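## Task

Lift the orange microphone out of its stand and set it down on an empty part of the table, where it must end up resting motionless and in contact with no other object on the table. Its stand must finish standing upright on the table. At no point may a stand be tipped far over while its own microphone is in contact with it. Releasing the orange microphone while it is moving quickly, or letting it drop or slide downward by more than a few centimetres in total, may fail the task. Anything that stays in place only because the robot is holding it at the end does not count.

## Robot and tools

Robot: two arms, left_arm and right_arm, each with six revolute joints and a parallel gripper, working in a physics simulation. A loose object may occasionally get a small unexpected push. Knocking or placing anything off the table fails the scene, and hard contact between the two arms can end it.

Frame: every reported position uses one shared scene frame in metres. The origin sits on the table surface midway between the arms, +z is up, +x points out across the table, and left_arm is on the +y side. The arm names do not correspond to image left and right. Printed gripper positions are approximate and get less accurate at long reach. A gripper's fingers extend along its own +z axis and close along its y axis; the reported end_effector_position is the point between the finger pads, just under 1 cm behind the tips.

execute_actions takes "actions", a list holding zero or one item, plus optional "pictures" (boolean; images come by default). An empty list just returns the current state. A move item is {"rows": [...], "steps": n} with n from 1 to 15 (default 15), each step lasting 1/30 s. Each row drives one step; if there are fewer rows than steps, the final row repeats. A wait item is {"steps": n} with n up to 300; it returns once n steps have elapsed since the previous result, and time spent replying counts toward that. A refused call sends nothing.

Each row is a single flat list of 14 numbers covering both arms, even when only one moves: left_arm waist, shoulder, elbow, wrist pitch, wrist yaw, wrist roll, opening, then the same seven for right_arm. The joint values are absolute target angles in radians, in the same form as the Joint positions line, not offsets. Nominal ranges per arm: waist -2.618 to 3.054, shoulder 0.000 to 3.142, elbow 0.000 to 3.142, wrist pitch -1.571 to 1.571, wrist yaw -1.571 to 1.571, wrist roll -2.094 to 2.094. True ends may differ by up to 0.036 rad either way. A target more than 0.036 rad beyond a stated end, and further out than that joint's last reported angle, gets the call refused; a target beyond the true end is clipped to it and reported as "joint sent to its limit" (that line may refer to an earlier action still running). Missing that line does not prove more travel is available. Opening is an absolute value from -1 (closed) to +1 (fully open, 0.087 m between pads).

Motion limits: each joint target is held within a fixed lead of the measured angle per step (waist 0.202, shoulder 0.258, elbow 0.238, wrist pitch 0.573, wrist yaw and roll 0.522 rad), and if targets would move a gripper more than 70 mm from where it is measured, all that arm's targets are pulled back toward the measured angles. So large moves need several calls. Friction can leave a joint about 0.031 rad short of its target, and changes smaller than that may not move it at all.

Arms keep heading to the last row sent until everything has nearly stopped or a step is HELD; after that only a new action moves them further, though fingers already opening or closing finish their motion.

Results: the state line gives each arm's end_effector_position and end_effector_quat_wxyz. Joint positions and Joint velocities list, per arm, the six joints (rad, rad/s) then the pad gap (m, m/s). grip_measured is the measured opening on the command scale; each gripper can read up to about 1 mm off, a fixed bias per scene. Between the extremes, fingers go to where grip_measured equals your command. To hold something, command an opening below grip_measured: about 0.02 below holds firmly, less holds gently. Pad force tops out near 20 N (some grippers less); closing fast can squeeze harder and may even pop the fingers open. "joint command not followed" means a clearance check altered or blocked an arm's joint targets on some steps; the rest of the row still ran. HELD marks steps where all or part of your row was not sent.

Motor heat: holding loads warms motors, even while you think. MOTOR HOT appears from 75 °C. At 90 °C that arm halts for 10 s (this level is then inactive for 5 minutes before it can trigger again); at 100 °C the arm and gripper go limp until cooled and the arm drops. Both show as OVER-TEMPERATURE FAULT. Avoid long holds.

Cameras: cam_head_left, cam_head_right, cam_left_wrist, cam_right_wrist, each 504x504, returned in that order. Calibration (OpenCV pinhole plus radial, K, D, T_world_to_cam mapping scene frame to camera) is provided per camera; wrist camera poses follow the reported joints. Actual cameras may deviate slightly, and results with pictures list any cameras whose numbers changed.

zoom_image: "camera" (one of the four names) and "region" [x0, y0, x1, y1] in that camera's pixel coordinates, origin at top-left, at most 504 by 504; it shows a closer view of the latest image.

finished_scene: "scene" is the integer number of the current scene. Replying without any tool call ends all remaining work.

Avoid: releasing the microphone mid-motion or from height, dropping or sliding it, tipping stands, hard pushes or slams, arm-to-arm contact, and ending with the robot still supporting anything. Finishing quickly with smooth, low-effort motion is better.

Each tool is called after "Emit:" as name(argument=value, ...) on one line, values as JSON.

## Session

I'll start by looking at the current state.

Emit:
execute_actions(actions=[])

Scene clock: 0.00 s of 4800.00 s.
left_arm: end_effector_position=(+0.6229, +0.3338, +0.3589) grip_measured=+1.000 end_effector_quat_wxyz=(+0.684, -0.333, +0.581, +0.289) | right_arm: end_effector_position=(+0.1942, -0.2109, +0.1894) grip_measured=+1.000 end_effector_quat_wxyz=(-0.071, +0.453, +0.883, +0.102)
Joint positions: left_arm=[-0.155  2.178  2.067  0.369 -1.154  0.115  0.087] | right_arm=[ 0.388  1.323  1.302 -1.488 -0.242  1.332  0.087]
Joint velocities: left_arm=[-0.002 -0.002 -0.012  0.007 -0.022 -0.037  0.   ] | right_arm=[-0.017  0.007 -0.022  0.022 -0.037 -0.095  0.   ]

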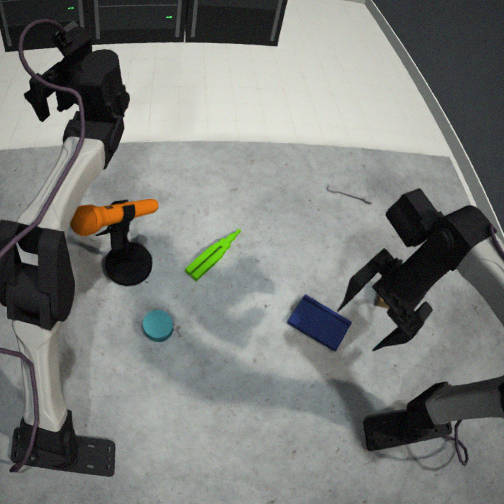

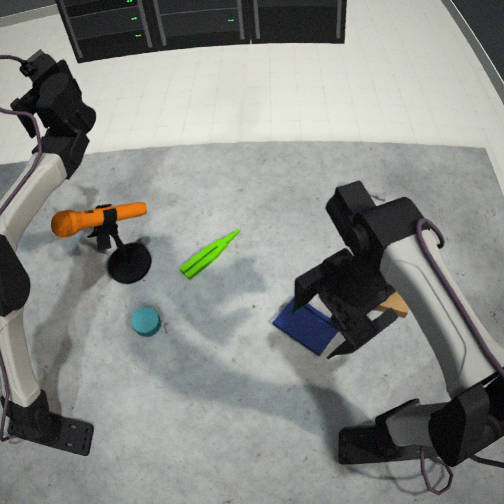

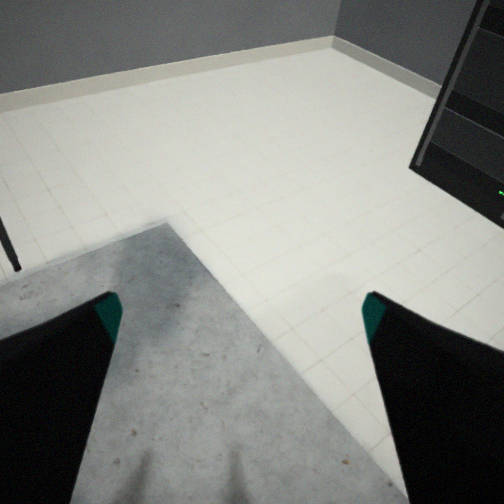

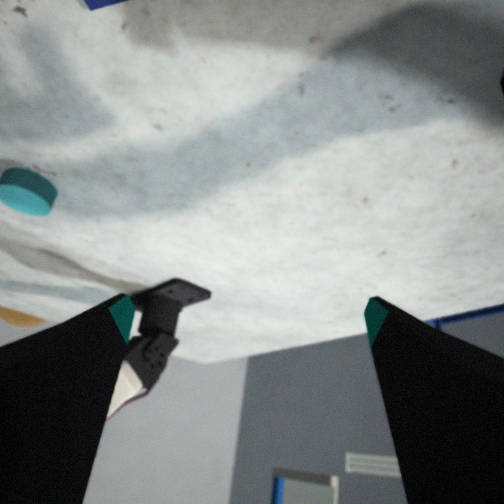

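Emit:
zoom_image(camera="cam_head_left", region=[50, 170, 200, 320])

Emit:
zoom_image(camera="cam_head_right", region=[30, 170, 180, 320])

Region (50, 170, 200, 320) of cam_head_left's 504x504 image, scaled by 3.360, with more detail than that image has.

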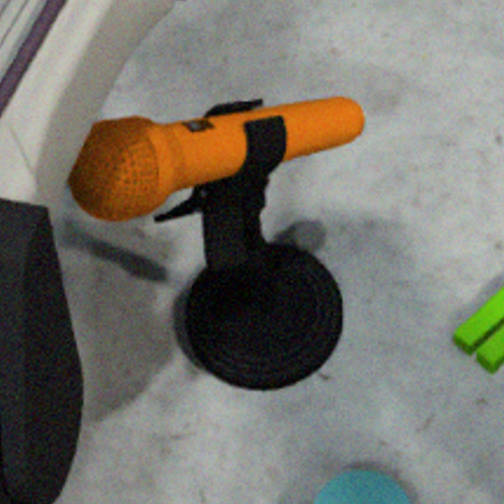

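Region (30, 170, 180, 320) of cam_head_right's 504x504 image, scaled by 3.360, with more detail than that image has.

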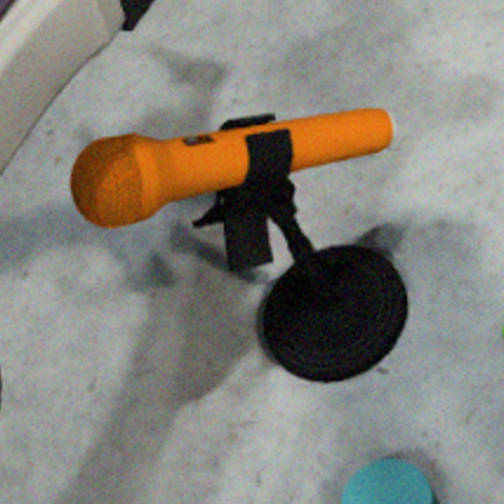

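Emit:
execute_actions(actions=[{"rows": [[-0.335,1.593,1.951,-1.058,0,0,1, 0.89,1.323,1.302,0.02,0,0,1]], "steps": 15}], pictures=false)

Emit:
execute_actions(actions=[{"steps": 30}])

Scene clock: 57.73 s of 4800.00 s.
left_arm: end_effector_position=(+0.4734, +0.1699, +0.4188) grip_measured=+1.000 end_effector_quat_wxyz=(+0.613, +0.093, +0.784, -0.010) | right_arm: end_effector_position=(+0.2967, -0.0271, +0.3101) grip_measured=+1.000 end_effector_quat_wxyz=(+0.493, -0.253, +0.766, +0.325)
Joint positions: left_arm=[-0.334  1.61   1.978 -0.629 -0.281  0.027  0.087] | right_arm=[ 0.876  1.322  1.299 -0.284 -0.036  0.252  0.087]
Joint velocities: left_arm=[-0.017 -0.701 -0.002 -1.707  1.209 -0.095  0.   ] | right_arm=[ 0.002 -0.022  0.012  2.073  0.183 -1.634  0.   ]
Steps of this call (steps 1 to 90: nothing new was sent; then 54.23 s passed at rest; steps 91 to 105: all 15 steps of this action). Readings (joint positions):
91: left_arm=[-0.161 2.162 2.057 0.326 -1.115 0.105] | right_arm=[0.415 1.322 1.299 -1.445 -0.203 1.264]
92: left_arm=[-0.170 2.134 2.033 0.258 -1.062 0.095] | right_arm=[0.473 1.322 1.299 -1.353 -0.161 1.176]
94: left_arm=[-0.210 2.070 2.003 0.124 -0.952 0.078] | right_arm=[0.595 1.322 1.299 -1.161 -0.111 1.009]
98: left_arm=[-0.301 1.905 1.979 -0.168 -0.692 0.052] | right_arm=[0.802 1.322 1.299 -0.819 -0.065 0.707]
105: the state above

Scene clock: 58.73 s of 4800.00 s.
left_arm: end_effector_position=(+0.3971, +0.1519, +0.3401) grip_measured=+1.000 end_effector_quat_wxyz=(+0.432, +0.191, +0.877, -0.087) | right_arm: end_effector_position=(+0.3226, -0.0177, +0.3802) grip_measured=+1.000 end_effector_quat_wxyz=(+0.636, -0.298, +0.644, +0.302)
Joint positions: left_arm=[-0.334  1.581  1.97  -1.047 -0.009  0.008  0.087] | right_arm=[ 0.878  1.322  1.299  0.016 -0.011  0.01   0.087]
Joint velocities: left_arm=[-0.022 -0.007  0.007 -0.007  0.007  0.037  0.   ] | right_arm=[-0.012  0.002 -0.007 -0.037  0.022  0.051  0.   ]
Steps of this call (steps 1 to 30: the robot went on to your last target). Readings (joint positions):
1: left_arm=[-0.334 1.591 1.978 -0.686 -0.240 0.024] | right_arm=[0.877 1.322 1.299 -0.219 -0.031 0.203]
2: left_arm=[-0.334 1.579 1.978 -0.741 -0.201 0.022] | right_arm=[0.878 1.322 1.299 -0.166 -0.027 0.163]
4: left_arm=[-0.334 1.575 1.978 -0.845 -0.132 0.017] | right_arm=[0.878 1.322 1.299 -0.091 -0.021 0.107]
8: left_arm=[-0.334 1.581 1.970 -0.976 -0.058 0.012] | right_arm=[0.878 1.322 1.299 -0.022 -0.015 0.049]
30: the state above
camera_calibration (this result's frames):
cam_left_wrist: T_world_to_cam=[[-0.413725, -0.910326, -0.0117358, 0.304272], [-0.909544, 0.41386, -0.0380666, 0.332901], [0.03951, -0.00507493, -0.999206, 0.467235], [0, 0, 0, 1]] pos_world=[0.410213, 0.141583, 0.483108]
cam_right_wrist: T_world_to_cam=[[0.771546, -0.63617, -0.00213417, -0.26534], [-0.49265, -0.595357, -0.634702, 0.414125], [0.402507, 0.490753, -0.772754, 0.315096], [0, 0, 0, 1]] pos_world=[0.281912, -0.0768836, 0.505772]

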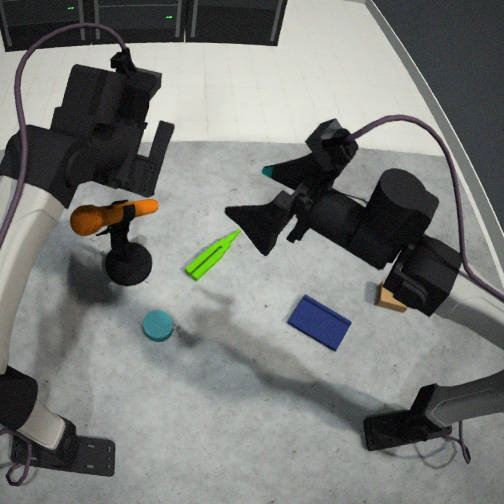

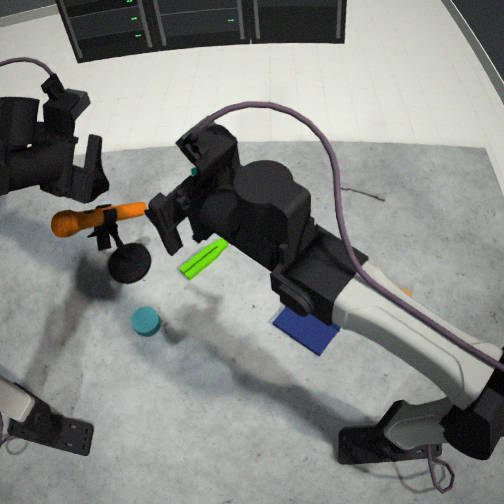

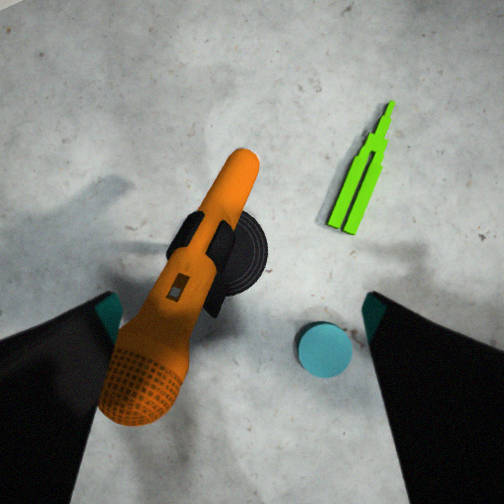

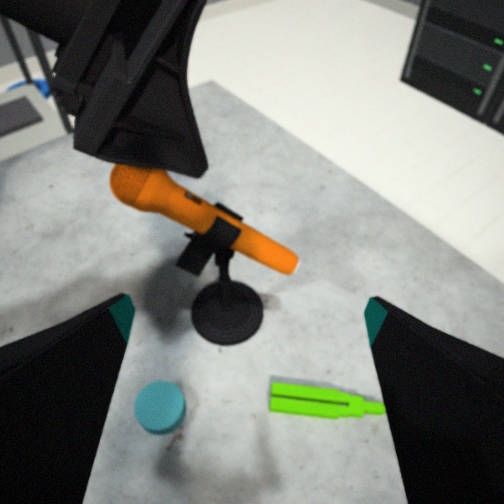

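Emit:
zoom_image(camera="cam_right_wrist", region=[100, 150, 320, 370])

Emit:
zoom_image(camera="cam_left_wrist", region=[80, 130, 320, 370])

Region (100, 150, 320, 370) of cam_right_wrist's 504x504 image, scaled by 2.291, with more detail than that image has.

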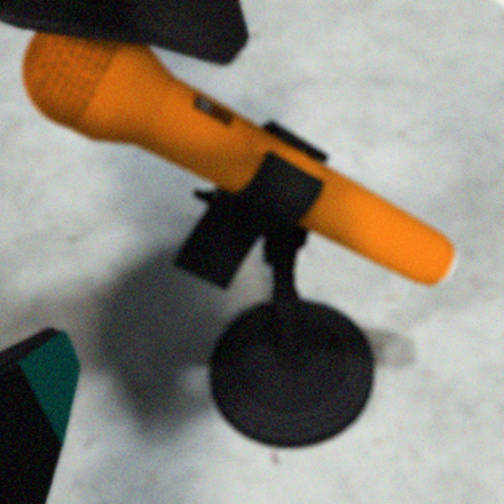

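Region (80, 130, 320, 370) of cam_left_wrist's 504x504 image, scaled by 2.100, with more detail than that image has.

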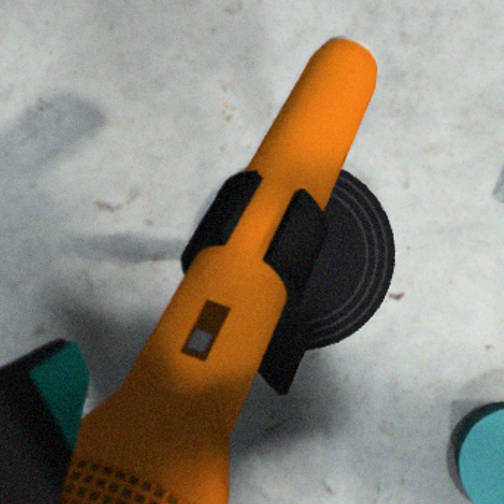

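Emit:
execute_actions(actions=[{"rows": [
[-0.331,1.593,1.951,-1.058,0,0,1, 0.890,1.325,1.302,0.023,0,0,0.95],
[-0.324,1.593,1.951,-1.058,0,0,1, 0.890,1.332,1.300,0.032,0,0,0.9],
[-0.313,1.593,1.951,-1.058,0,0,1, 0.891,1.344,1.298,0.047,0,0,0.85],
[-0.299,1.593,1.951,-1.058,0,0,1, 0.892,1.359,1.296,0.068,0,0,0.8],
[-0.284,1.593,1.951,-1.058,0,0,1, 0.893,1.378,1.292,0.093,0,0,0.75],
[-0.267,1.593,1.951,-1.058,0,0,1, 0.894,1.401,1.288,0.123,0,0,0.7],
[-0.250,1.593,1.951,-1.058,0,0,1, 0.896,1.427,1.284,0.157,0,0,0.65],
[-0.235,1.593,1.951,-1.058,0,0,1, 0.897,1.456,1.278,0.195,0,0,0.6],
[-0.221,1.593,1.951,-1.058,0,0,1, 0.899,1.488,1.273,0.236,0,0,0.55],
[-0.210,1.593,1.951,-1.058,0,0,1, 0.901,1.522,1.267,0.281,0,0,0.5],
[-0.203,1.593,1.951,-1.058,0,0,1, 0.902,1.558,1.260,0.329,0,0,0.45],
[-0.2,1.593,1.951,-1.058,0,0,1, 0.905,1.596,1.254,0.379,0,0,0.4],
[-0.2,1.593,1.951,-1.058,0,0,1, 0.907,1.636,1.246,0.431,0,0,0.4],
[-0.2,1.593,1.951,-1.058,0,0,1, 0.909,1.677,1.239,0.485,0,0,0.4],
[-0.2,1.593,1.951,-1.058,0,0,1, 0.911,1.719,1.232,0.541,0,0,0.4]
], "steps": 15}], pictures=false)

Emit:
execute_actions(actions=[{"rows": [
[-0.2,1.593,1.951,-1.058,0,0,1, 0.913,1.762,1.224,0.598,0,0,0.4],
[-0.2,1.593,1.951,-1.058,0,0,1, 0.916,1.806,1.216,0.655,0,0,0.4],
[-0.2,1.593,1.951,-1.058,0,0,1, 0.918,1.850,1.209,0.713,0,0,0.4],
[-0.2,1.593,1.951,-1.058,0,0,1, 0.920,1.893,1.201,0.770,0,0,0.4],
[-0.2,1.593,1.951,-1.058,0,0,1, 0.923,1.937,1.193,0.827,0,0,0.4],
[-0.2,1.593,1.951,-1.058,0,0,1, 0.925,1.980,1.185,0.884,0,0,0.4],
[-0.2,1.593,1.951,-1.058,0,0,1, 0.927,2.022,1.178,0.940,0,0,0.4],
[-0.2,1.593,1.951,-1.058,0,0,1, 0.929,2.063,1.171,0.994,0,0,0.4],
[-0.2,1.593,1.951,-1.058,0,0,1, 0.931,2.103,1.163,1.046,0,0,0.4],
[-0.202,1.595,1.953,-1.061,-0.002,0.004,1, 0.934,2.141,1.157,1.096,0,0,0.4],
[-0.207,1.601,1.958,-1.071,-0.009,0.016,1, 0.935,2.177,1.150,1.144,0,0,0.4],
[-0.215,1.611,1.967,-1.086,-0.019,0.034,1, 0.937,2.211,1.144,1.189,0,0,0.4],
[-0.226,1.624,1.979,-1.105,-0.033,0.059,1, 0.939,2.243,1.139,1.230,0,0,0.4],
[-0.239,1.640,1.993,-1.129,-0.050,0.088,1, 0.940,2.272,1.133,1.268,0,0,0.4],
[-0.254,1.658,2.009,-1.157,-0.069,0.122,1, 0.942,2.298,1.129,1.302,0,0,0.4]
], "steps": 15}], pictures=false)

Emit:
execute_actions(actions=[{"rows": [
[-0.271,1.678,2.027,-1.187,-0.090,0.160,1, 0.943,2.321,1.125,1.332,0,0,0.4],
[-0.289,1.699,2.046,-1.220,-0.113,0.200,1, 0.944,2.340,1.121,1.357,0,0,0.4],
[-0.308,1.721,2.066,-1.254,-0.137,0.242,1, 0.945,2.355,1.119,1.378,0,0,0.4],
[-0.327,1.744,2.087,-1.289,-0.162,0.286,1, 0.946,2.367,1.117,1.393,0,0,0.4],
[-0.347,1.768,2.108,-1.325,-0.187,0.330,1, 0.946,2.374,1.115,1.402,0,0,0.4],
[-0.366,1.791,2.129,-1.360,-0.212,0.374,1, 0.946,2.376,1.115,1.405,0,0,0.4],
[-0.385,1.813,2.149,-1.394,-0.236,0.416,1, 0.946,2.376,1.115,1.405,0,0,0.4],
[-0.403,1.834,2.168,-1.427,-0.259,0.456,1, 0.946,2.376,1.115,1.405,0,0,0.4],
[-0.420,1.854,2.186,-1.457,-0.280,0.494,1, 0.946,2.376,1.115,1.405,0,0,0.4],
[-0.435,1.872,2.202,-1.485,-0.299,0.528,1, 0.946,2.376,1.115,1.405,0,0,0.4],
[-0.448,1.888,2.216,-1.509,-0.316,0.557,1, 0.946,2.376,1.115,1.405,0,0,0.4],
[-0.459,1.901,2.228,-1.528,-0.330,0.582,1, 0.946,2.376,1.115,1.405,0,0,0.4],
[-0.467,1.911,2.237,-1.543,-0.340,0.600,1, 0.946,2.376,1.115,1.405,0,0,0.4],
[-0.472,1.917,2.242,-1.553,-0.347,0.612,1, 0.946,2.376,1.115,1.405,0,0,0.4],
[-0.474,1.919,2.244,-1.556,-0.349,0.616,1, 0.946,2.376,1.115,1.405,0,0,0.4]
], "steps": 15}], pictures=false)

Emit:
execute_actions(actions=[{"steps": 12}])

Scene clock: 179.23 s of 4800.00 s.
left_arm: end_effector_position=(+0.4142, +0.1981, +0.3400) grip_measured=+1.000 end_effector_quat_wxyz=(+0.436, +0.136, +0.888, -0.062) | right_arm: end_effector_position=(+0.3701, +0.0516, +0.3200) grip_measured=+0.401 end_effector_quat_wxyz=(+0.647, -0.297, +0.629, +0.313)
Joint positions: left_arm=[-0.208  1.581  1.97  -1.048 -0.004  0.007  0.087] | right_arm=[ 0.895  1.617  1.283  0.367 -0.009  0.009  0.061]
Joint velocities: left_arm=[-0.002  0.007 -0.007 -0.007 -0.051  0.007  0.   ] | right_arm=[ 0.056  1.219 -0.227  1.282 -0.022  0.081 -0.001]
Steps of this call (steps 1 to 15: the robot went on to your last target; steps 16 to 100: nothing new was sent; then 116.67 s passed at rest; steps 101 to 115: all 15 steps of this action). Readings (joint positions):
101: left_arm=[-0.334 1.581 1.970 -1.048 -0.009 0.008] | right_arm=[0.878 1.322 1.299 0.016 -0.010 0.009]
102: left_arm=[-0.334 1.581 1.970 -1.048 -0.009 0.008] | right_arm=[0.878 1.322 1.299 0.017 -0.010 0.009]
104: left_arm=[-0.330 1.581 1.970 -1.048 -0.007 0.008] | right_arm=[0.878 1.323 1.299 0.027 -0.010 0.009]
108: left_arm=[-0.280 1.581 1.970 -1.048 -0.004 0.008] | right_arm=[0.880 1.369 1.299 0.108 -0.009 0.009]
115: the state above

Scene clock: 179.73 s of 4800.00 s.
left_arm: end_effector_position=(+0.4119, +0.2009, +0.3306) grip_measured=+1.000 end_effector_quat_wxyz=(+0.418, +0.153, +0.894, -0.044) | right_arm: end_effector_position=(+0.3980, +0.1167, +0.0987) grip_measured=+0.400 end_effector_quat_wxyz=(+0.639, -0.309, +0.626, +0.322)
Joint positions: left_arm=[-0.216  1.596  1.974 -1.082 -0.024  0.043  0.087] | right_arm=[ 0.928  2.236  1.16   1.1   -0.009  0.009  0.061]
Joint velocities: left_arm=[-0.227  0.33   0.208 -0.491 -0.3    0.447  0.   ] | right_arm=[ 0.027  0.867 -0.168  1.253 -0.037  0.022  0.001]
Steps of this call (steps 1 to 15: all 15 steps of this action). Readings (joint positions):
1: left_arm=[-0.208 1.581 1.970 -1.048 -0.004 0.007] | right_arm=[0.897 1.660 1.275 0.412 -0.009 0.009]
2: left_arm=[-0.208 1.581 1.970 -1.048 -0.004 0.007] | right_arm=[0.899 1.705 1.265 0.460 -0.009 0.009]
4: left_arm=[-0.208 1.581 1.970 -1.048 -0.004 0.007] | right_arm=[0.904 1.796 1.247 0.557 -0.009 0.009]
8: left_arm=[-0.208 1.581 1.970 -1.048 -0.004 0.007] | right_arm=[0.914 1.976 1.211 0.762 -0.009 0.009]
15: the state above

Scene clock: 180.23 s of 4800.00 s.
left_arm: end_effector_position=(+0.3948, +0.1735, +0.2605) grip_measured=+1.000 end_effector_quat_wxyz=(+0.200, +0.469, +0.850, +0.136) | right_arm: end_effector_position=(+0.3928, +0.1166, +0.0863) grip_measured=+0.400 end_effector_quat_wxyz=(+0.678, -0.289, +0.581, +0.344)
Joint positions: left_arm=[-0.46   1.903  2.201 -1.467 -0.285  0.517  0.087] | right_arm=[ 0.935  2.362  1.133  1.387 -0.009  0.009  0.061]
Joint velocities: left_arm=[-0.203  0.203  0.149 -0.447 -0.33   0.681  0.   ] | right_arm=[-0.002 -0.002  0.022  0.11   0.051  0.022 -0.   ]
Steps of this call (steps 1 to 15: all 15 steps of this action). Readings (joint positions):
1: left_arm=[-0.226 1.610 1.984 -1.100 -0.037 0.063] | right_arm=[0.930 2.264 1.155 1.141 -0.009 0.009]
2: left_arm=[-0.240 1.630 1.999 -1.120 -0.051 0.087] | right_arm=[0.931 2.289 1.149 1.178 -0.009 0.009]
4: left_arm=[-0.277 1.677 2.033 -1.167 -0.083 0.145] | right_arm=[0.933 2.329 1.141 1.243 -0.009 0.009]
8: left_arm=[-0.358 1.781 2.108 -1.282 -0.162 0.289] | right_arm=[0.935 2.362 1.133 1.323 -0.009 0.009]
15: the state above

Scene clock: 180.63 s of 4800.00 s.
left_arm: end_effector_position=(+0.3875, +0.1877, +0.2631) grip_measured=+1.000 end_effector_quat_wxyz=(+0.161, +0.509, +0.828, +0.169) | right_arm: end_effector_position=(+0.3928, +0.1166, +0.0895) grip_measured=+0.400 end_effector_quat_wxyz=(+0.682, -0.287, +0.577, +0.346)
Joint positions: left_arm=[-0.467  1.91   2.216 -1.54  -0.336  0.603  0.087] | right_arm=[ 0.935  2.362  1.133  1.4   -0.009  0.009  0.061]
Joint velocities: left_arm=[ 0.007 -0.002  0.007 -0.066 -0.051  0.037  0.   ] | right_arm=[-0.002  0.012  0.002 -0.051 -0.022 -0.037  0.   ]
Steps of this call (steps 1 to 12: the robot went on to your last target). Readings (joint positions):
1: left_arm=[-0.465 1.908 2.205 -1.483 -0.294 0.535] | right_arm=[0.935 2.362 1.133 1.390 -0.009 0.009]
2: left_arm=[-0.467 1.910 2.207 -1.496 -0.303 0.550] | right_arm=[0.935 2.362 1.133 1.392 -0.009 0.009]
4: left_arm=[-0.467 1.910 2.210 -1.515 -0.315 0.572] | right_arm=[0.935 2.362 1.133 1.395 -0.009 0.009]
8: left_arm=[-0.467 1.910 2.216 -1.533 -0.330 0.593] | right_arm=[0.935 2.362 1.133 1.399 -0.009 0.009]
12: the state above
camera_calibration (this result's frames):
cam_left_wrist: T_world_to_cam=[[-0.792177, -0.422249, -0.440638, 0.499923], [-0.608446, 0.490326, 0.623998, 0.00117388], [-0.0474263, 0.762421, -0.645341, 0.18733], [0, 0, 0, 1]] pos_world=[0.405626, 0.0676921, 0.340445]
cam_right_wrist: T_world_to_cam=[[0.80559, -0.592474, 0.000817348, -0.253383], [-0.383633, -0.522679, -0.761336, 0.304213], [0.451499, 0.613011, -0.648357, -0.0483465], [0, 0, 0, 1]] pos_world=[0.342657, 0.0385198, 0.200469]

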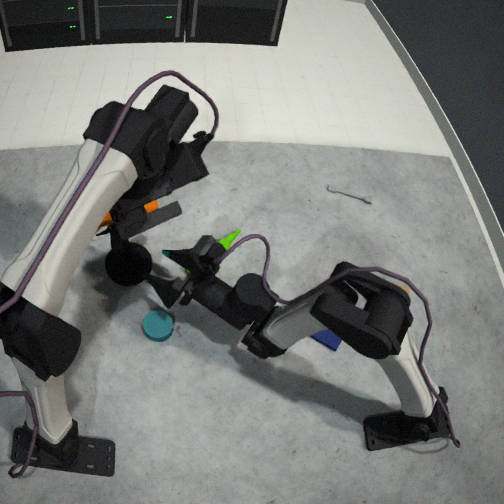

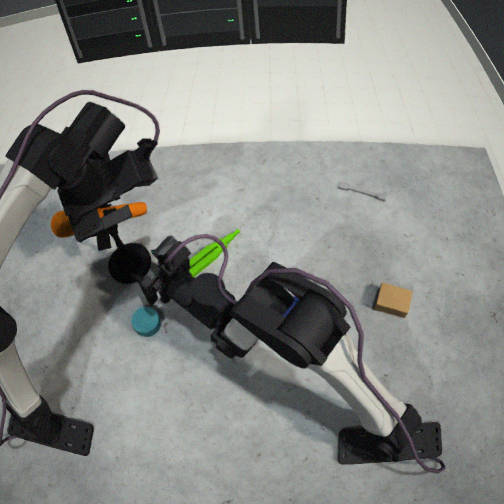

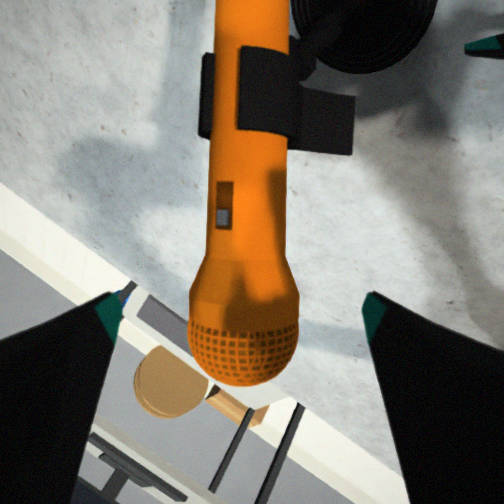

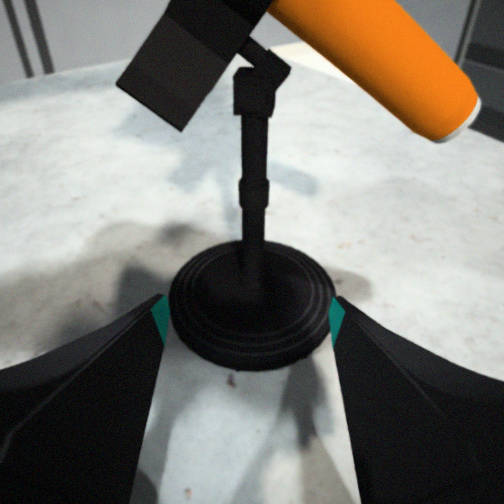

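Emit:
zoom_image(camera="cam_left_wrist", region=[80, 0, 420, 400])

Emit:
zoom_image(camera="cam_right_wrist", region=[100, 0, 400, 300])

Region (80, 0, 420, 400) of cam_left_wrist's 504x504 image, scaled by 1.260, with more detail than that image has; it fills the left 428 columns of this view, and the rest is white.

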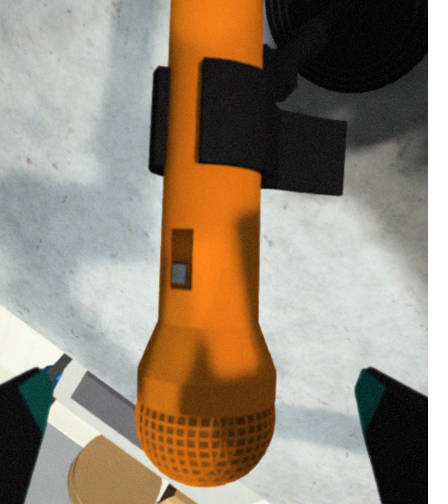

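Region (100, 0, 400, 300) of cam_right_wrist's 504x504 image, scaled by 1.680, with more detail than that image has.

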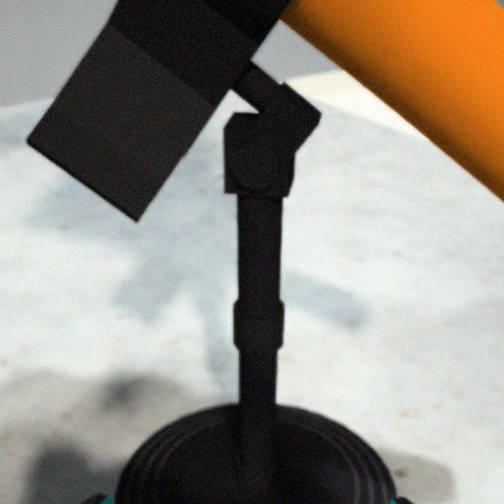

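Emit:
execute_actions(actions=[{"rows": [
[-0.460,1.900,2.195,-1.533,-0.328,0.617,0.95, 0.946,2.378,1.156,1.393,0,0,0.4],
[-0.459,1.899,2.188,-1.527,-0.328,0.619,0.9, 0.946,2.383,1.165,1.388,0,0,0.4],
[-0.457,1.897,2.178,-1.518,-0.327,0.622,0.85, 0.946,2.391,1.180,1.382,0,0,0.4],
[-0.455,1.895,2.165,-1.506,-0.326,0.625,0.8, 0.946,2.402,1.199,1.373,0,0,0.4],
[-0.452,1.892,2.149,-1.492,-0.325,0.630,0.75, 0.946,2.414,1.221,1.363,0,0,0.4],
[-0.449,1.890,2.131,-1.475,-0.324,0.636,0.7, 0.946,2.429,1.248,1.351,0,0,0.4],
[-0.445,1.886,2.111,-1.457,-0.323,0.642,0.65, 0.946,2.445,1.276,1.337,0,0,0.4],
[-0.442,1.883,2.089,-1.437,-0.322,0.648,0.6, 0.946,2.463,1.307,1.323,0,0,0.4],
[-0.438,1.880,2.067,-1.417,-0.321,0.655,0.55, 0.946,2.481,1.339,1.309,0,0,0.4],
[-0.434,1.876,2.044,-1.397,-0.320,0.662,0.55, 0.946,2.499,1.372,1.294,0,0,0.4],
[-0.430,1.872,2.021,-1.376,-0.318,0.668,0.55, 0.946,2.517,1.405,1.278,0,0,0.4],
[-0.426,1.869,1.999,-1.356,-0.317,0.675,0.55, 0.946,2.535,1.437,1.264,0,0,0.4],
[-0.423,1.866,1.977,-1.336,-0.316,0.681,0.55, 0.946,2.553,1.468,1.250,0,0,0.4],
[-0.419,1.862,1.957,-1.318,-0.315,0.687,0.55, 0.946,2.569,1.496,1.236,0,0,0.4],
[-0.416,1.860,1.939,-1.301,-0.314,0.693,0.55, 0.946,2.584,1.523,1.224,0,0,0.4]
], "steps": 15}], pictures=false)

Emit:
execute_actions(actions=[{"rows": [
[-0.413,1.857,1.923,-1.287,-0.313,0.698,0.55, 0.946,2.596,1.545,1.214,0,0,0.4],
[-0.411,1.855,1.910,-1.275,-0.312,0.701,0.55, 0.946,2.607,1.564,1.205,0,0,0.4],
[-0.409,1.853,1.900,-1.266,-0.311,0.704,0.55, 0.946,2.615,1.579,1.199,0,0,0.4],
[-0.408,1.852,1.893,-1.260,-0.311,0.706,0.55, 0.946,2.620,1.588,1.194,0,0,0.4],
[-0.408,1.852,1.891,-1.258,-0.311,0.707,0.55, 0.946,2.622,1.591,1.193,0,0,0.4],
[-0.408,1.852,1.891,-1.258,-0.311,0.707,0.5, 0.946,2.622,1.591,1.193,0,0,0.32],
[-0.408,1.852,1.891,-1.258,-0.311,0.707,0.45, 0.946,2.622,1.591,1.193,0,0,0.24],
[-0.408,1.852,1.891,-1.258,-0.311,0.707,0.4, 0.946,2.622,1.591,1.193,0,0,0.16],
[-0.408,1.852,1.891,-1.258,-0.311,0.707,0.35, 0.946,2.622,1.591,1.193,0,0,0.08],
[-0.408,1.852,1.891,-1.258,-0.311,0.707,0.3, 0.946,2.622,1.591,1.193,0,0,0.0],
[-0.408,1.852,1.891,-1.258,-0.311,0.707,0.25, 0.946,2.622,1.591,1.193,0,0,-0.08],
[-0.408,1.852,1.891,-1.258,-0.311,0.707,0.2, 0.946,2.622,1.591,1.193,0,0,-0.16],
[-0.408,1.852,1.891,-1.258,-0.311,0.707,0.15, 0.946,2.622,1.591,1.193,0,0,-0.24],
[-0.408,1.852,1.891,-1.258,-0.311,0.707,0.1, 0.946,2.622,1.591,1.193,0,0,-0.32],
[-0.408,1.852,1.891,-1.258,-0.311,0.707,0.1, 0.946,2.622,1.591,1.193,0,0,-0.36]
], "steps": 15}], pictures=false)

Emit:
execute_actions(actions=[{"steps": 6}])

Scene clock: 249.20 s of 4800.00 s.
left_arm: end_effector_position=(+0.3975, +0.1963, +0.2149) grip_measured=+0.550 end_effector_quat_wxyz=(+0.125, +0.527, +0.823, +0.170) | right_arm: end_effector_position=(+0.4287, +0.1640, +0.0960) grip_measured=+0.400 end_effector_quat_wxyz=(+0.699, -0.277, +0.556, +0.354)
Joint positions: left_arm=[-0.435  1.896  1.992 -1.389 -0.327  0.661  0.068] | right_arm=[ 0.935  2.528  1.459  1.298 -0.009  0.009  0.061]
Joint velocities: left_arm=[ 0.105 -0.1   -0.589  0.564  0.022  0.139 -0.   ] | right_arm=[ 0.027  0.491  0.847 -0.403 -0.037 -0.081 -0.001]
Steps of this call (steps 1 to 30: the robot went on to your last target; steps 31 to 120: nothing new was sent; then 64.07 s passed at rest; steps 121 to 135: all 15 steps of this action). Readings (joint positions):
121: left_arm=[-0.467 1.910 2.216 -1.544 -0.340 0.609] | right_arm=[0.935 2.362 1.133 1.400 -0.009 0.009]
122: left_arm=[-0.467 1.910 2.216 -1.544 -0.339 0.609] | right_arm=[0.935 2.362 1.133 1.400 -0.009 0.009]
124: left_arm=[-0.467 1.910 2.209 -1.538 -0.338 0.611] | right_arm=[0.935 2.367 1.148 1.397 -0.009 0.009]
128: left_arm=[-0.465 1.910 2.150 -1.500 -0.334 0.623] | right_arm=[0.935 2.405 1.241 1.379 -0.009 0.009]
135: the state above

Scene clock: 249.70 s of 4800.00 s.
left_arm: end_effector_position=(+0.4105, +0.1952, +0.2047) grip_measured=+0.107 end_effector_quat_wxyz=(+0.148, +0.532, +0.816, +0.171) | right_arm: end_effector_position=(+0.4396, +0.1784, +0.0766) grip_measured=-0.335 end_effector_quat_wxyz=(+0.686, -0.285, +0.572, +0.348)
Joint positions: left_arm=[-0.42   1.876  1.915 -1.277 -0.32   0.698  0.048] | right_arm=[ 0.935  2.597  1.57   1.211 -0.009  0.009  0.029]
Joint velocities: left_arm=[ 0.002 -0.012  0.002 -0.037 -0.066  0.007 -0.012] | right_arm=[ 0.002  0.012  0.002  0.022  0.022 -0.066 -0.043]
Steps of this call (steps 1 to 15: all 15 steps of this action). Readings (joint positions):
1: left_arm=[-0.431 1.892 1.974 -1.373 -0.326 0.667] | right_arm=[0.935 2.544 1.486 1.284 -0.009 0.009]
2: left_arm=[-0.428 1.889 1.957 -1.357 -0.325 0.672] | right_arm=[0.935 2.559 1.510 1.271 -0.009 0.009]
4: left_arm=[-0.423 1.884 1.931 -1.330 -0.323 0.681] | right_arm=[0.935 2.582 1.546 1.248 -0.009 0.009]
8: left_arm=[-0.420 1.882 1.915 -1.298 -0.321 0.692] | right_arm=[0.935 2.597 1.568 1.220 -0.009 0.009]
15: the state above

Scene clock: 249.90 s of 4800.00 s.
left_arm: end_effector_position=(+0.4112, +0.1948, +0.2048) grip_measured=+0.100 end_effector_quat_wxyz=(+0.149, +0.532, +0.816, +0.172) | right_arm: end_effector_position=(+0.4396, +0.1784, +0.0762) grip_measured=-0.360 end_effector_quat_wxyz=(+0.686, -0.285, +0.572, +0.348)
Joint positions: left_arm=[-0.42   1.876  1.915 -1.274 -0.32   0.699  0.048] | right_arm=[ 0.935  2.597  1.57   1.21  -0.009  0.009  0.028]
Joint velocities: left_arm=[ 0.027 -0.022 -0.002 -0.037 -0.007 -0.007  0.001] | right_arm=[-0.002  0.017 -0.002 -0.007  0.037 -0.037 -0.001]
Steps of this call (steps 1 to 6: the robot went on to your last target). Readings (joint positions):
1: left_arm=[-0.420 1.876 1.915 -1.276 -0.320 0.698] | right_arm=[0.935 2.597 1.570 1.211 -0.009 0.009]
2: left_arm=[-0.420 1.876 1.915 -1.275 -0.320 0.698] | right_arm=[0.935 2.597 1.570 1.210 -0.009 0.009]
4: left_arm=[-0.420 1.876 1.915 -1.275 -0.320 0.699] | right_arm=[0.935 2.597 1.570 1.210 -0.009 0.009]
6: the state above
camera_calibration (this result's frames):
cam_left_wrist: T_world_to_cam=[[-0.818729, -0.373829, -0.435815, 0.496482], [-0.573594, 0.498211, 0.650212, 0.0272659], [-0.0259407, 0.782328, -0.622326, 0.128003], [0, 0, 0, 1]] pos_world=[0.425444, 0.0718754, 0.278305]
cam_right_wrist: T_world_to_cam=[[0.805583, -0.592483, 0.000998726, -0.254498], [-0.377813, -0.515, -0.769437, 0.340974], [0.456392, 0.619467, -0.638723, -0.120058], [0, 0, 0, 1]] pos_world=[0.388637, 0.0991878, 0.185928]

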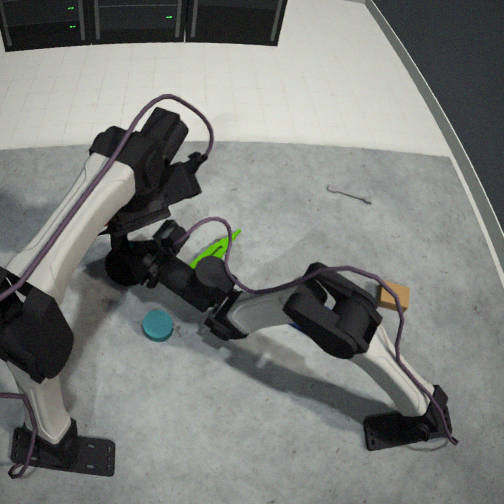

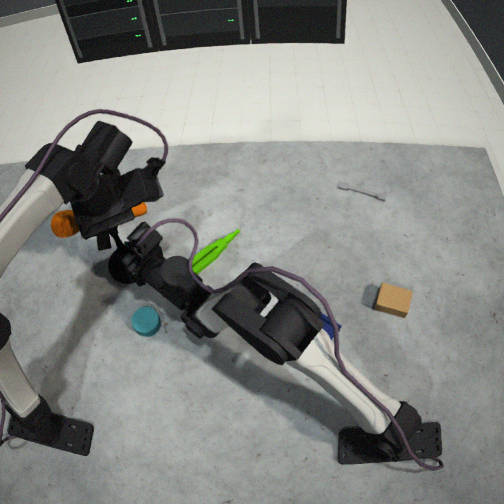

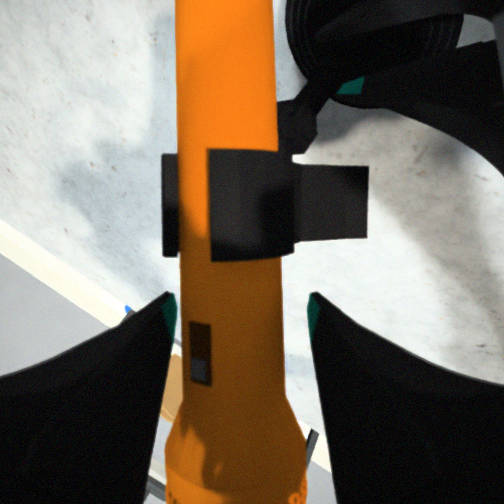

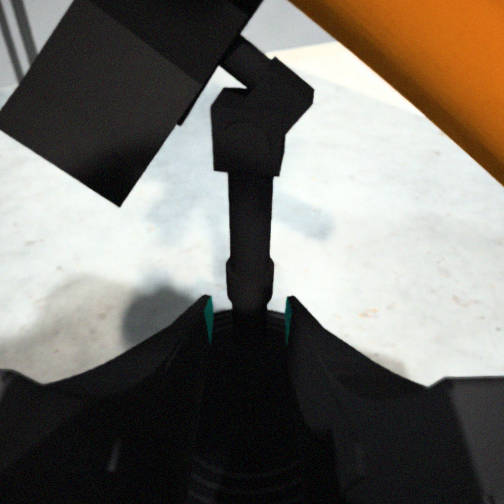

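Emit:
zoom_image(camera="cam_left_wrist", region=[260, 0, 504, 180])

Region (260, 0, 504, 180) of cam_left_wrist's 504x504 image, scaled by 2.066, with more detail than that image has; it fills the top 372 rows of this view, and the rest is white.

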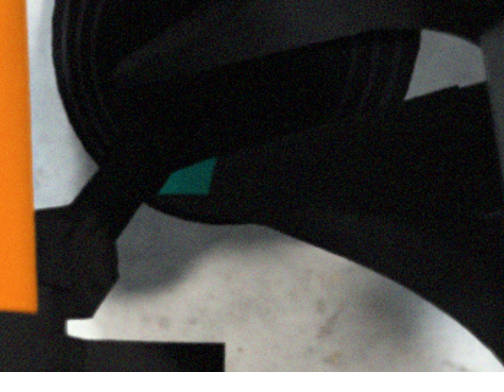

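Emit:
execute_actions(actions=[{"rows": [
[-0.407,1.849,1.890,-1.262,-0.311,0.707,0.1, 0.946,2.625,1.596,1.189,0,0,-0.36],
[-0.406,1.846,1.890,-1.264,-0.311,0.707,0.1, 0.946,2.629,1.602,1.184,0,0,-0.36],
[-0.405,1.843,1.889,-1.265,-0.311,0.708,0.1, 0.946,2.633,1.608,1.179,0,0,-0.36],
[-0.404,1.840,1.888,-1.265,-0.311,0.708,0.1, 0.946,2.637,1.614,1.174,0,0,-0.36],
[-0.403,1.837,1.888,-1.265,-0.311,0.709,0.1, 0.946,2.641,1.620,1.169,0,0,-0.36],
[-0.402,1.834,1.887,-1.265,-0.311,0.709,0.1, 0.946,2.645,1.626,1.164,0,0,-0.36],
[-0.401,1.832,1.886,-1.265,-0.311,0.709,0.1, 0.946,2.648,1.631,1.160,0,0,-0.36],
[-0.3995,1.830,1.886,-1.265,-0.311,0.709,0.1, 0.946,2.650,1.635,1.158,0,0,-0.36],
[-0.3995,1.830,1.886,-1.265,-0.311,0.709,0.1, 0.946,2.650,1.635,1.158,0,0,-0.36],
[-0.3995,1.830,1.886,-1.265,-0.311,0.709,0.1, 0.946,2.650,1.635,1.158,0,0,-0.36],
[-0.3995,1.830,1.886,-1.265,-0.311,0.709,0.06, 0.946,2.650,1.635,1.158,0,0,-0.41],
[-0.3995,1.830,1.886,-1.265,-0.311,0.709,0.02, 0.946,2.650,1.635,1.158,0,0,-0.46],
[-0.3995,1.830,1.886,-1.265,-0.311,0.709,-0.02, 0.946,2.650,1.635,1.158,0,0,-0.51],
[-0.3995,1.830,1.886,-1.265,-0.311,0.709,-0.05, 0.946,2.650,1.635,1.158,0,0,-0.55],
[-0.3995,1.830,1.886,-1.265,-0.311,0.709,-0.08, 0.946,2.650,1.635,1.158,0,0,-0.58]
], "steps": 15}], pictures=false)

Emit:
execute_actions(actions=[{"rows": [
[-0.3995,1.830,1.886,-1.265,-0.311,0.709,-0.10, 0.946,2.650,1.635,1.158,0,0,-0.60],
[-0.3995,1.830,1.886,-1.265,-0.311,0.709,-0.12, 0.946,2.650,1.635,1.158,0,0,-0.62],
[-0.3995,1.830,1.886,-1.265,-0.311,0.709,-0.14, 0.946,2.650,1.635,1.158,0,0,-0.64],
[-0.3995,1.830,1.886,-1.265,-0.311,0.709,-0.16, 0.946,2.650,1.635,1.158,0,0,-0.66],
[-0.3995,1.830,1.886,-1.265,-0.311,0.709,-0.175, 0.946,2.650,1.635,1.158,0,0,-0.675],
[-0.3995,1.830,1.886,-1.265,-0.311,0.709,-0.19, 0.946,2.650,1.635,1.158,0,0,-0.69],
[-0.3995,1.830,1.886,-1.265,-0.311,0.709,-0.205, 0.946,2.650,1.635,1.158,0,0,-0.705],
[-0.3995,1.830,1.886,-1.265,-0.311,0.709,-0.22, 0.946,2.650,1.635,1.158,0,0,-0.72],
[-0.3995,1.830,1.886,-1.265,-0.311,0.709,-0.235, 0.946,2.650,1.635,1.158,0,0,-0.735],
[-0.3995,1.830,1.886,-1.265,-0.311,0.709,-0.25, 0.946,2.650,1.635,1.158,0,0,-0.75],
[-0.3995,1.830,1.886,-1.265,-0.311,0.709,-0.265, 0.946,2.650,1.635,1.158,0,0,-0.765],
[-0.3995,1.830,1.886,-1.265,-0.311,0.709,-0.28, 0.946,2.650,1.635,1.158,0,0,-0.78],
[-0.3995,1.830,1.886,-1.265,-0.311,0.709,-0.28, 0.946,2.650,1.635,1.158,0,0,-0.78]
], "steps": 15}])

Scene clock: 272.73 s of 4800.00 s.
left_arm: end_effector_position=(+0.4102, +0.1990, +0.2145) grip_measured=-0.065 end_effector_quat_wxyz=(+0.162, +0.526, +0.817, +0.173) | right_arm: end_effector_position=(+0.4437, +0.1838, +0.0702) grip_measured=-0.564 end_effector_quat_wxyz=(+0.681, -0.288, +0.577, +0.346)
Joint positions: left_arm=[-0.412  1.85   1.915 -1.273 -0.319  0.701  0.041] | right_arm=[ 0.935  2.622  1.614  1.176 -0.009  0.009  0.019]
Joint velocities: left_arm=[-0.002  0.002 -0.007  0.066  0.037  0.051 -0.026] | right_arm=[-0.017  0.012  0.002 -0.066 -0.051 -0.066 -0.028]
Steps of this call (steps 1 to 15: the robot went on to your last target; steps 16 to 100: nothing new was sent; then 19.00 s passed at rest; steps 101 to 115: all 15 steps of this action). Readings (joint positions):
101: left_arm=[-0.420 1.876 1.915 -1.273 -0.319 0.699] | right_arm=[0.935 2.597 1.570 1.209 -0.009 0.009]
102: left_arm=[-0.420 1.876 1.915 -1.273 -0.319 0.699] | right_arm=[0.935 2.597 1.572 1.207 -0.009 0.009]
104: left_arm=[-0.420 1.876 1.915 -1.273 -0.319 0.700] | right_arm=[0.935 2.602 1.583 1.203 -0.009 0.009]
108: left_arm=[-0.420 1.865 1.915 -1.273 -0.319 0.701] | right_arm=[0.935 2.614 1.608 1.190 -0.009 0.009]
115: the state above

Scene clock: 273.23 s of 4800.00 s.
left_arm: end_effector_position=(+0.4096, +0.1984, +0.2141) grip_measured=-0.215 end_effector_quat_wxyz=(+0.161, +0.527, +0.817, +0.170) | right_arm: end_effector_position=(+0.4440, +0.1836, +0.0698) grip_measured=-0.733 end_effector_quat_wxyz=(+0.681, -0.287, +0.578, +0.345)
Joint positions: left_arm=[-0.412  1.85   1.915 -1.275 -0.314  0.701  0.034] | right_arm=[ 0.935  2.622  1.614  1.175 -0.007  0.009  0.012]
Joint velocities: left_arm=[ 0.002 -0.002  0.002  0.037  0.022 -0.037  0.001] | right_arm=[-0.002 -0.012 -0.012 -0.007  0.007 -0.007  0.   ]
Steps of this call (steps 1 to 15: all 15 steps of this action). Readings (joint positions):
1: left_arm=[-0.412 1.850 1.915 -1.273 -0.319 0.701] | right_arm=[0.935 2.622 1.614 1.175 -0.009 0.009]
2: left_arm=[-0.412 1.850 1.915 -1.273 -0.318 0.701] | right_arm=[0.935 2.622 1.614 1.175 -0.009 0.009]
4: left_arm=[-0.412 1.850 1.915 -1.273 -0.317 0.701] | right_arm=[0.935 2.622 1.614 1.175 -0.009 0.009]
8: left_arm=[-0.412 1.850 1.915 -1.274 -0.314 0.701] | right_arm=[0.935 2.622 1.614 1.175 -0.008 0.009]
15: the state above
camera_calibration (this result's frames):
cam_left_wrist: T_world_to_cam=[[-0.808757, -0.384187, -0.445324, 0.50053], [-0.587901, 0.506346, 0.630861, 0.026953], [-0.0168809, 0.772019, -0.635375, 0.132011], [0, 0, 0, 1]] pos_world=[0.422881, 0.0767346, 0.289771]
cam_right_wrist: T_world_to_cam=[[0.804438, -0.594036, 0.00082701, -0.254135], [-0.386192, -0.524034, -0.759107, 0.345078], [0.451371, 0.610335, -0.650965, -0.124571], [0, 0, 0, 1]] pos_world=[0.39393, 0.105897, 0.18107]

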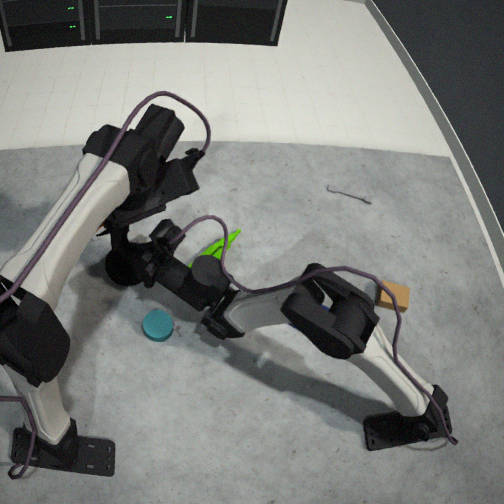

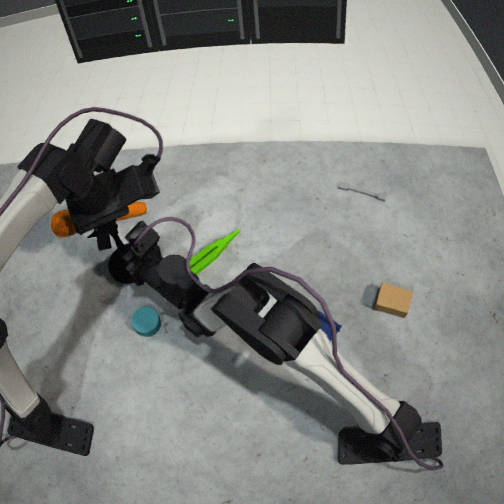

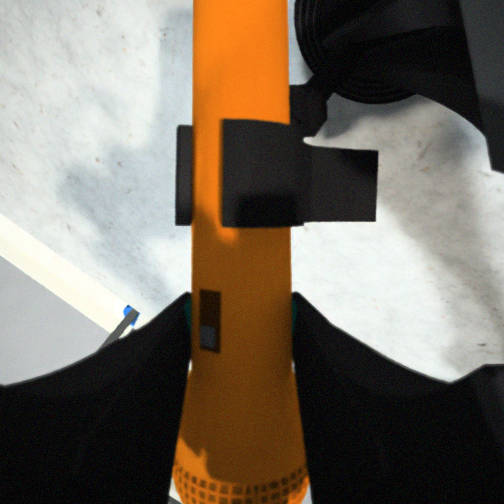

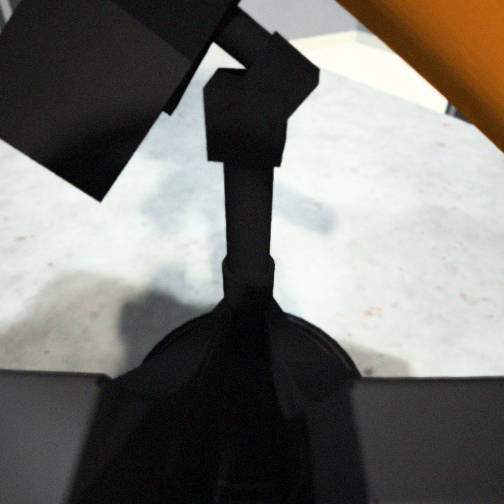

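Emit:
execute_actions(actions=[{"rows": [
[-0.399,1.829,1.888,-1.280,-0.308,0.709,-0.27, 0.946,2.650,1.635,1.158,0,0,-0.78],
[-0.398,1.826,1.886,-1.287,-0.308,0.710,-0.27, 0.946,2.650,1.635,1.158,0,0,-0.78],
[-0.397,1.821,1.885,-1.289,-0.307,0.711,-0.27, 0.946,2.650,1.635,1.158,0,0,-0.78],
[-0.396,1.816,1.883,-1.293,-0.306,0.713,-0.27, 0.946,2.650,1.635,1.158,0,0,-0.78],
[-0.394,1.809,1.880,-1.296,-0.305,0.714,-0.27, 0.946,2.650,1.635,1.158,0,0,-0.78],
[-0.392,1.801,1.877,-1.300,-0.304,0.716,-0.27, 0.944,2.650,1.635,1.158,0,0,-0.78],
[-0.390,1.793,1.874,-1.304,-0.303,0.718,-0.27, 0.942,2.650,1.635,1.158,0,0,-0.78],
[-0.388,1.785,1.871,-1.309,-0.303,0.721,-0.27, 0.940,2.650,1.635,1.158,0,0,-0.78],
[-0.386,1.777,1.868,-1.313,-0.302,0.723,-0.27, 0.938,2.650,1.635,1.158,0,0,-0.78],
[-0.384,1.769,1.865,-1.317,-0.301,0.725,-0.27, 0.936,2.650,1.635,1.158,0,0,-0.78],
[-0.382,1.762,1.862,-1.320,-0.300,0.726,-0.27, 0.934,2.650,1.635,1.158,0,0,-0.78],
[-0.381,1.757,1.860,-1.324,-0.299,0.728,-0.27, 0.932,2.650,1.635,1.158,0,0,-0.78],
[-0.380,1.752,1.859,-1.326,-0.298,0.729,-0.27, 0.930,2.650,1.635,1.158,0,0,-0.78],
[-0.379,1.749,1.857,-1.327,-0.298,0.730,-0.27, 0.928,2.650,1.635,1.158,0,0,-0.78],
[-0.3785,1.748,1.857,-1.328,-0.298,0.730,-0.27, 0.926,2.650,1.635,1.158,0,0,-0.78]
], "steps": 15}], pictures=false)

Emit:
execute_actions(actions=[{"steps": 10}])

Scene clock: 290.20 s of 4800.00 s.
left_arm: end_effector_position=(+0.4004, +0.2052, +0.2174) grip_measured=-0.215 end_effector_quat_wxyz=(+0.165, +0.527, +0.819, +0.158) | right_arm: end_effector_position=(+0.4419, +0.1852, +0.0715) grip_measured=-0.732 end_effector_quat_wxyz=(+0.684, -0.296, +0.571, +0.344)
Joint positions: left_arm=[-0.396  1.802  1.874 -1.274 -0.283  0.71   0.034] | right_arm=[ 0.936  2.622  1.614  1.181 -0.02  -0.008  0.012]
Joint velocities: left_arm=[ 0.027 -0.071 -0.051  0.037  0.095  0.051 -0.   ] | right_arm=[-0.002  0.002 -0.002  0.022 -0.037  0.007  0.001]
Steps of this call (steps 1 to 15: the robot went on to your last target; steps 16 to 100: nothing new was sent; then 13.13 s passed at rest; steps 101 to 115: all 15 steps of this action). Readings (joint positions):
101: left_arm=[-0.412 1.850 1.915 -1.276 -0.314 0.701] | right_arm=[0.935 2.622 1.614 1.175 -0.007 0.009]
102: left_arm=[-0.412 1.850 1.915 -1.276 -0.314 0.701] | right_arm=[0.935 2.622 1.614 1.175 -0.007 0.009]
104: left_arm=[-0.412 1.850 1.915 -1.277 -0.314 0.701] | right_arm=[0.935 2.622 1.614 1.175 -0.007 0.009]
108: left_arm=[-0.408 1.835 1.900 -1.274 -0.308 0.704] | right_arm=[0.936 2.622 1.614 1.175 -0.008 0.007]
115: the state above

Scene clock: 290.53 s of 4800.00 s.
left_arm: end_effector_position=(+0.3999, +0.2057, +0.2174) grip_measured=-0.215 end_effector_quat_wxyz=(+0.165, +0.527, +0.819, +0.157) | right_arm: end_effector_position=(+0.4417, +0.1853, +0.0717) grip_measured=-0.732 end_effector_quat_wxyz=(+0.685, -0.298, +0.569, +0.343)
Joint positions: left_arm=[-0.394  1.799  1.872 -1.274 -0.28   0.711  0.034] | right_arm=[ 0.936  2.622  1.614  1.182 -0.023 -0.014  0.012]
Joint velocities: left_arm=[ 0.002  0.002 -0.002 -0.095  0.066 -0.051  0.001] | right_arm=[ 0.007  0.002  0.002  0.037 -0.051  0.022 -0.   ]
Steps of this call (steps 1 to 10: the robot went on to your last target). Readings (joint positions):
1: left_arm=[-0.395 1.800 1.872 -1.274 -0.282 0.710] | right_arm=[0.936 2.622 1.614 1.181 -0.022 -0.010]
2: left_arm=[-0.394 1.800 1.872 -1.274 -0.280 0.711] | right_arm=[0.936 2.622 1.614 1.182 -0.022 -0.011]
4: left_arm=[-0.394 1.799 1.872 -1.274 -0.280 0.711] | right_arm=[0.936 2.622 1.614 1.182 -0.023 -0.013]
8: left_arm=[-0.394 1.799 1.872 -1.274 -0.280 0.711] | right_arm=[0.936 2.622 1.614 1.182 -0.023 -0.014]
10: the state above
camera_calibration (this result's frames):
cam_left_wrist: T_world_to_cam=[[-0.813535, -0.394323, -0.4274, 0.497088], [-0.581143, 0.524957, 0.621847, 0.0108864], [-0.0208422, 0.754274, -0.656228, 0.138129], [0, 0, 0, 1]] pos_world=[0.413604, 0.0861111, 0.29633]
cam_right_wrist: T_world_to_cam=[[0.811789, -0.583364, 0.0261673, -0.258342], [-0.360479, -0.535876, -0.763474, 0.337615], [0.459406, 0.610347, -0.645309, -0.127329], [0, 0, 0, 1]] pos_world=[0.389918, 0.107928, 0.182354]

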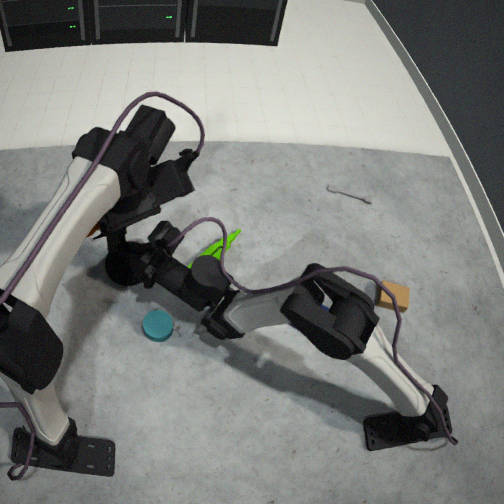

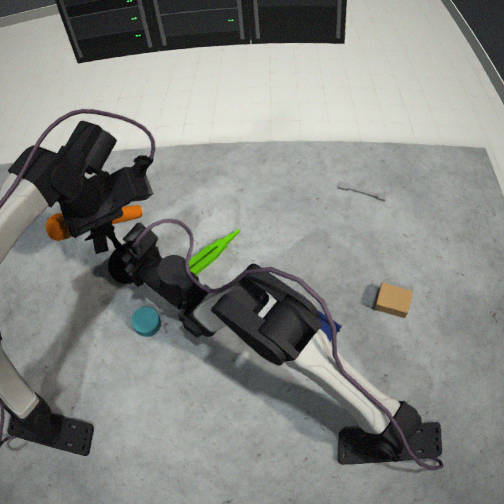

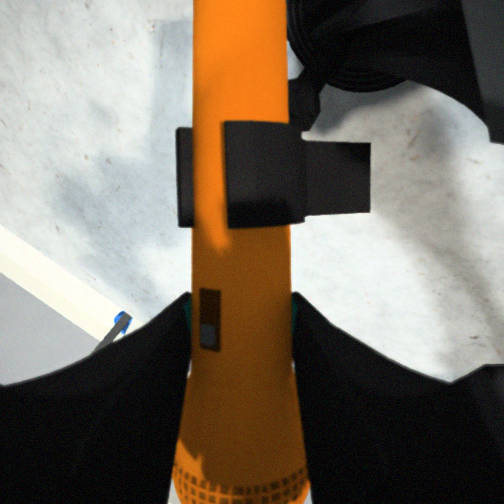

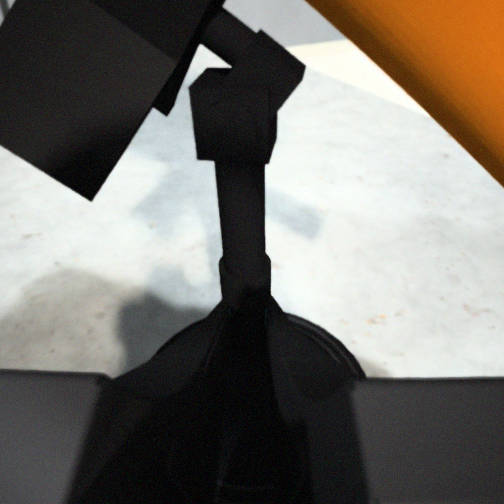

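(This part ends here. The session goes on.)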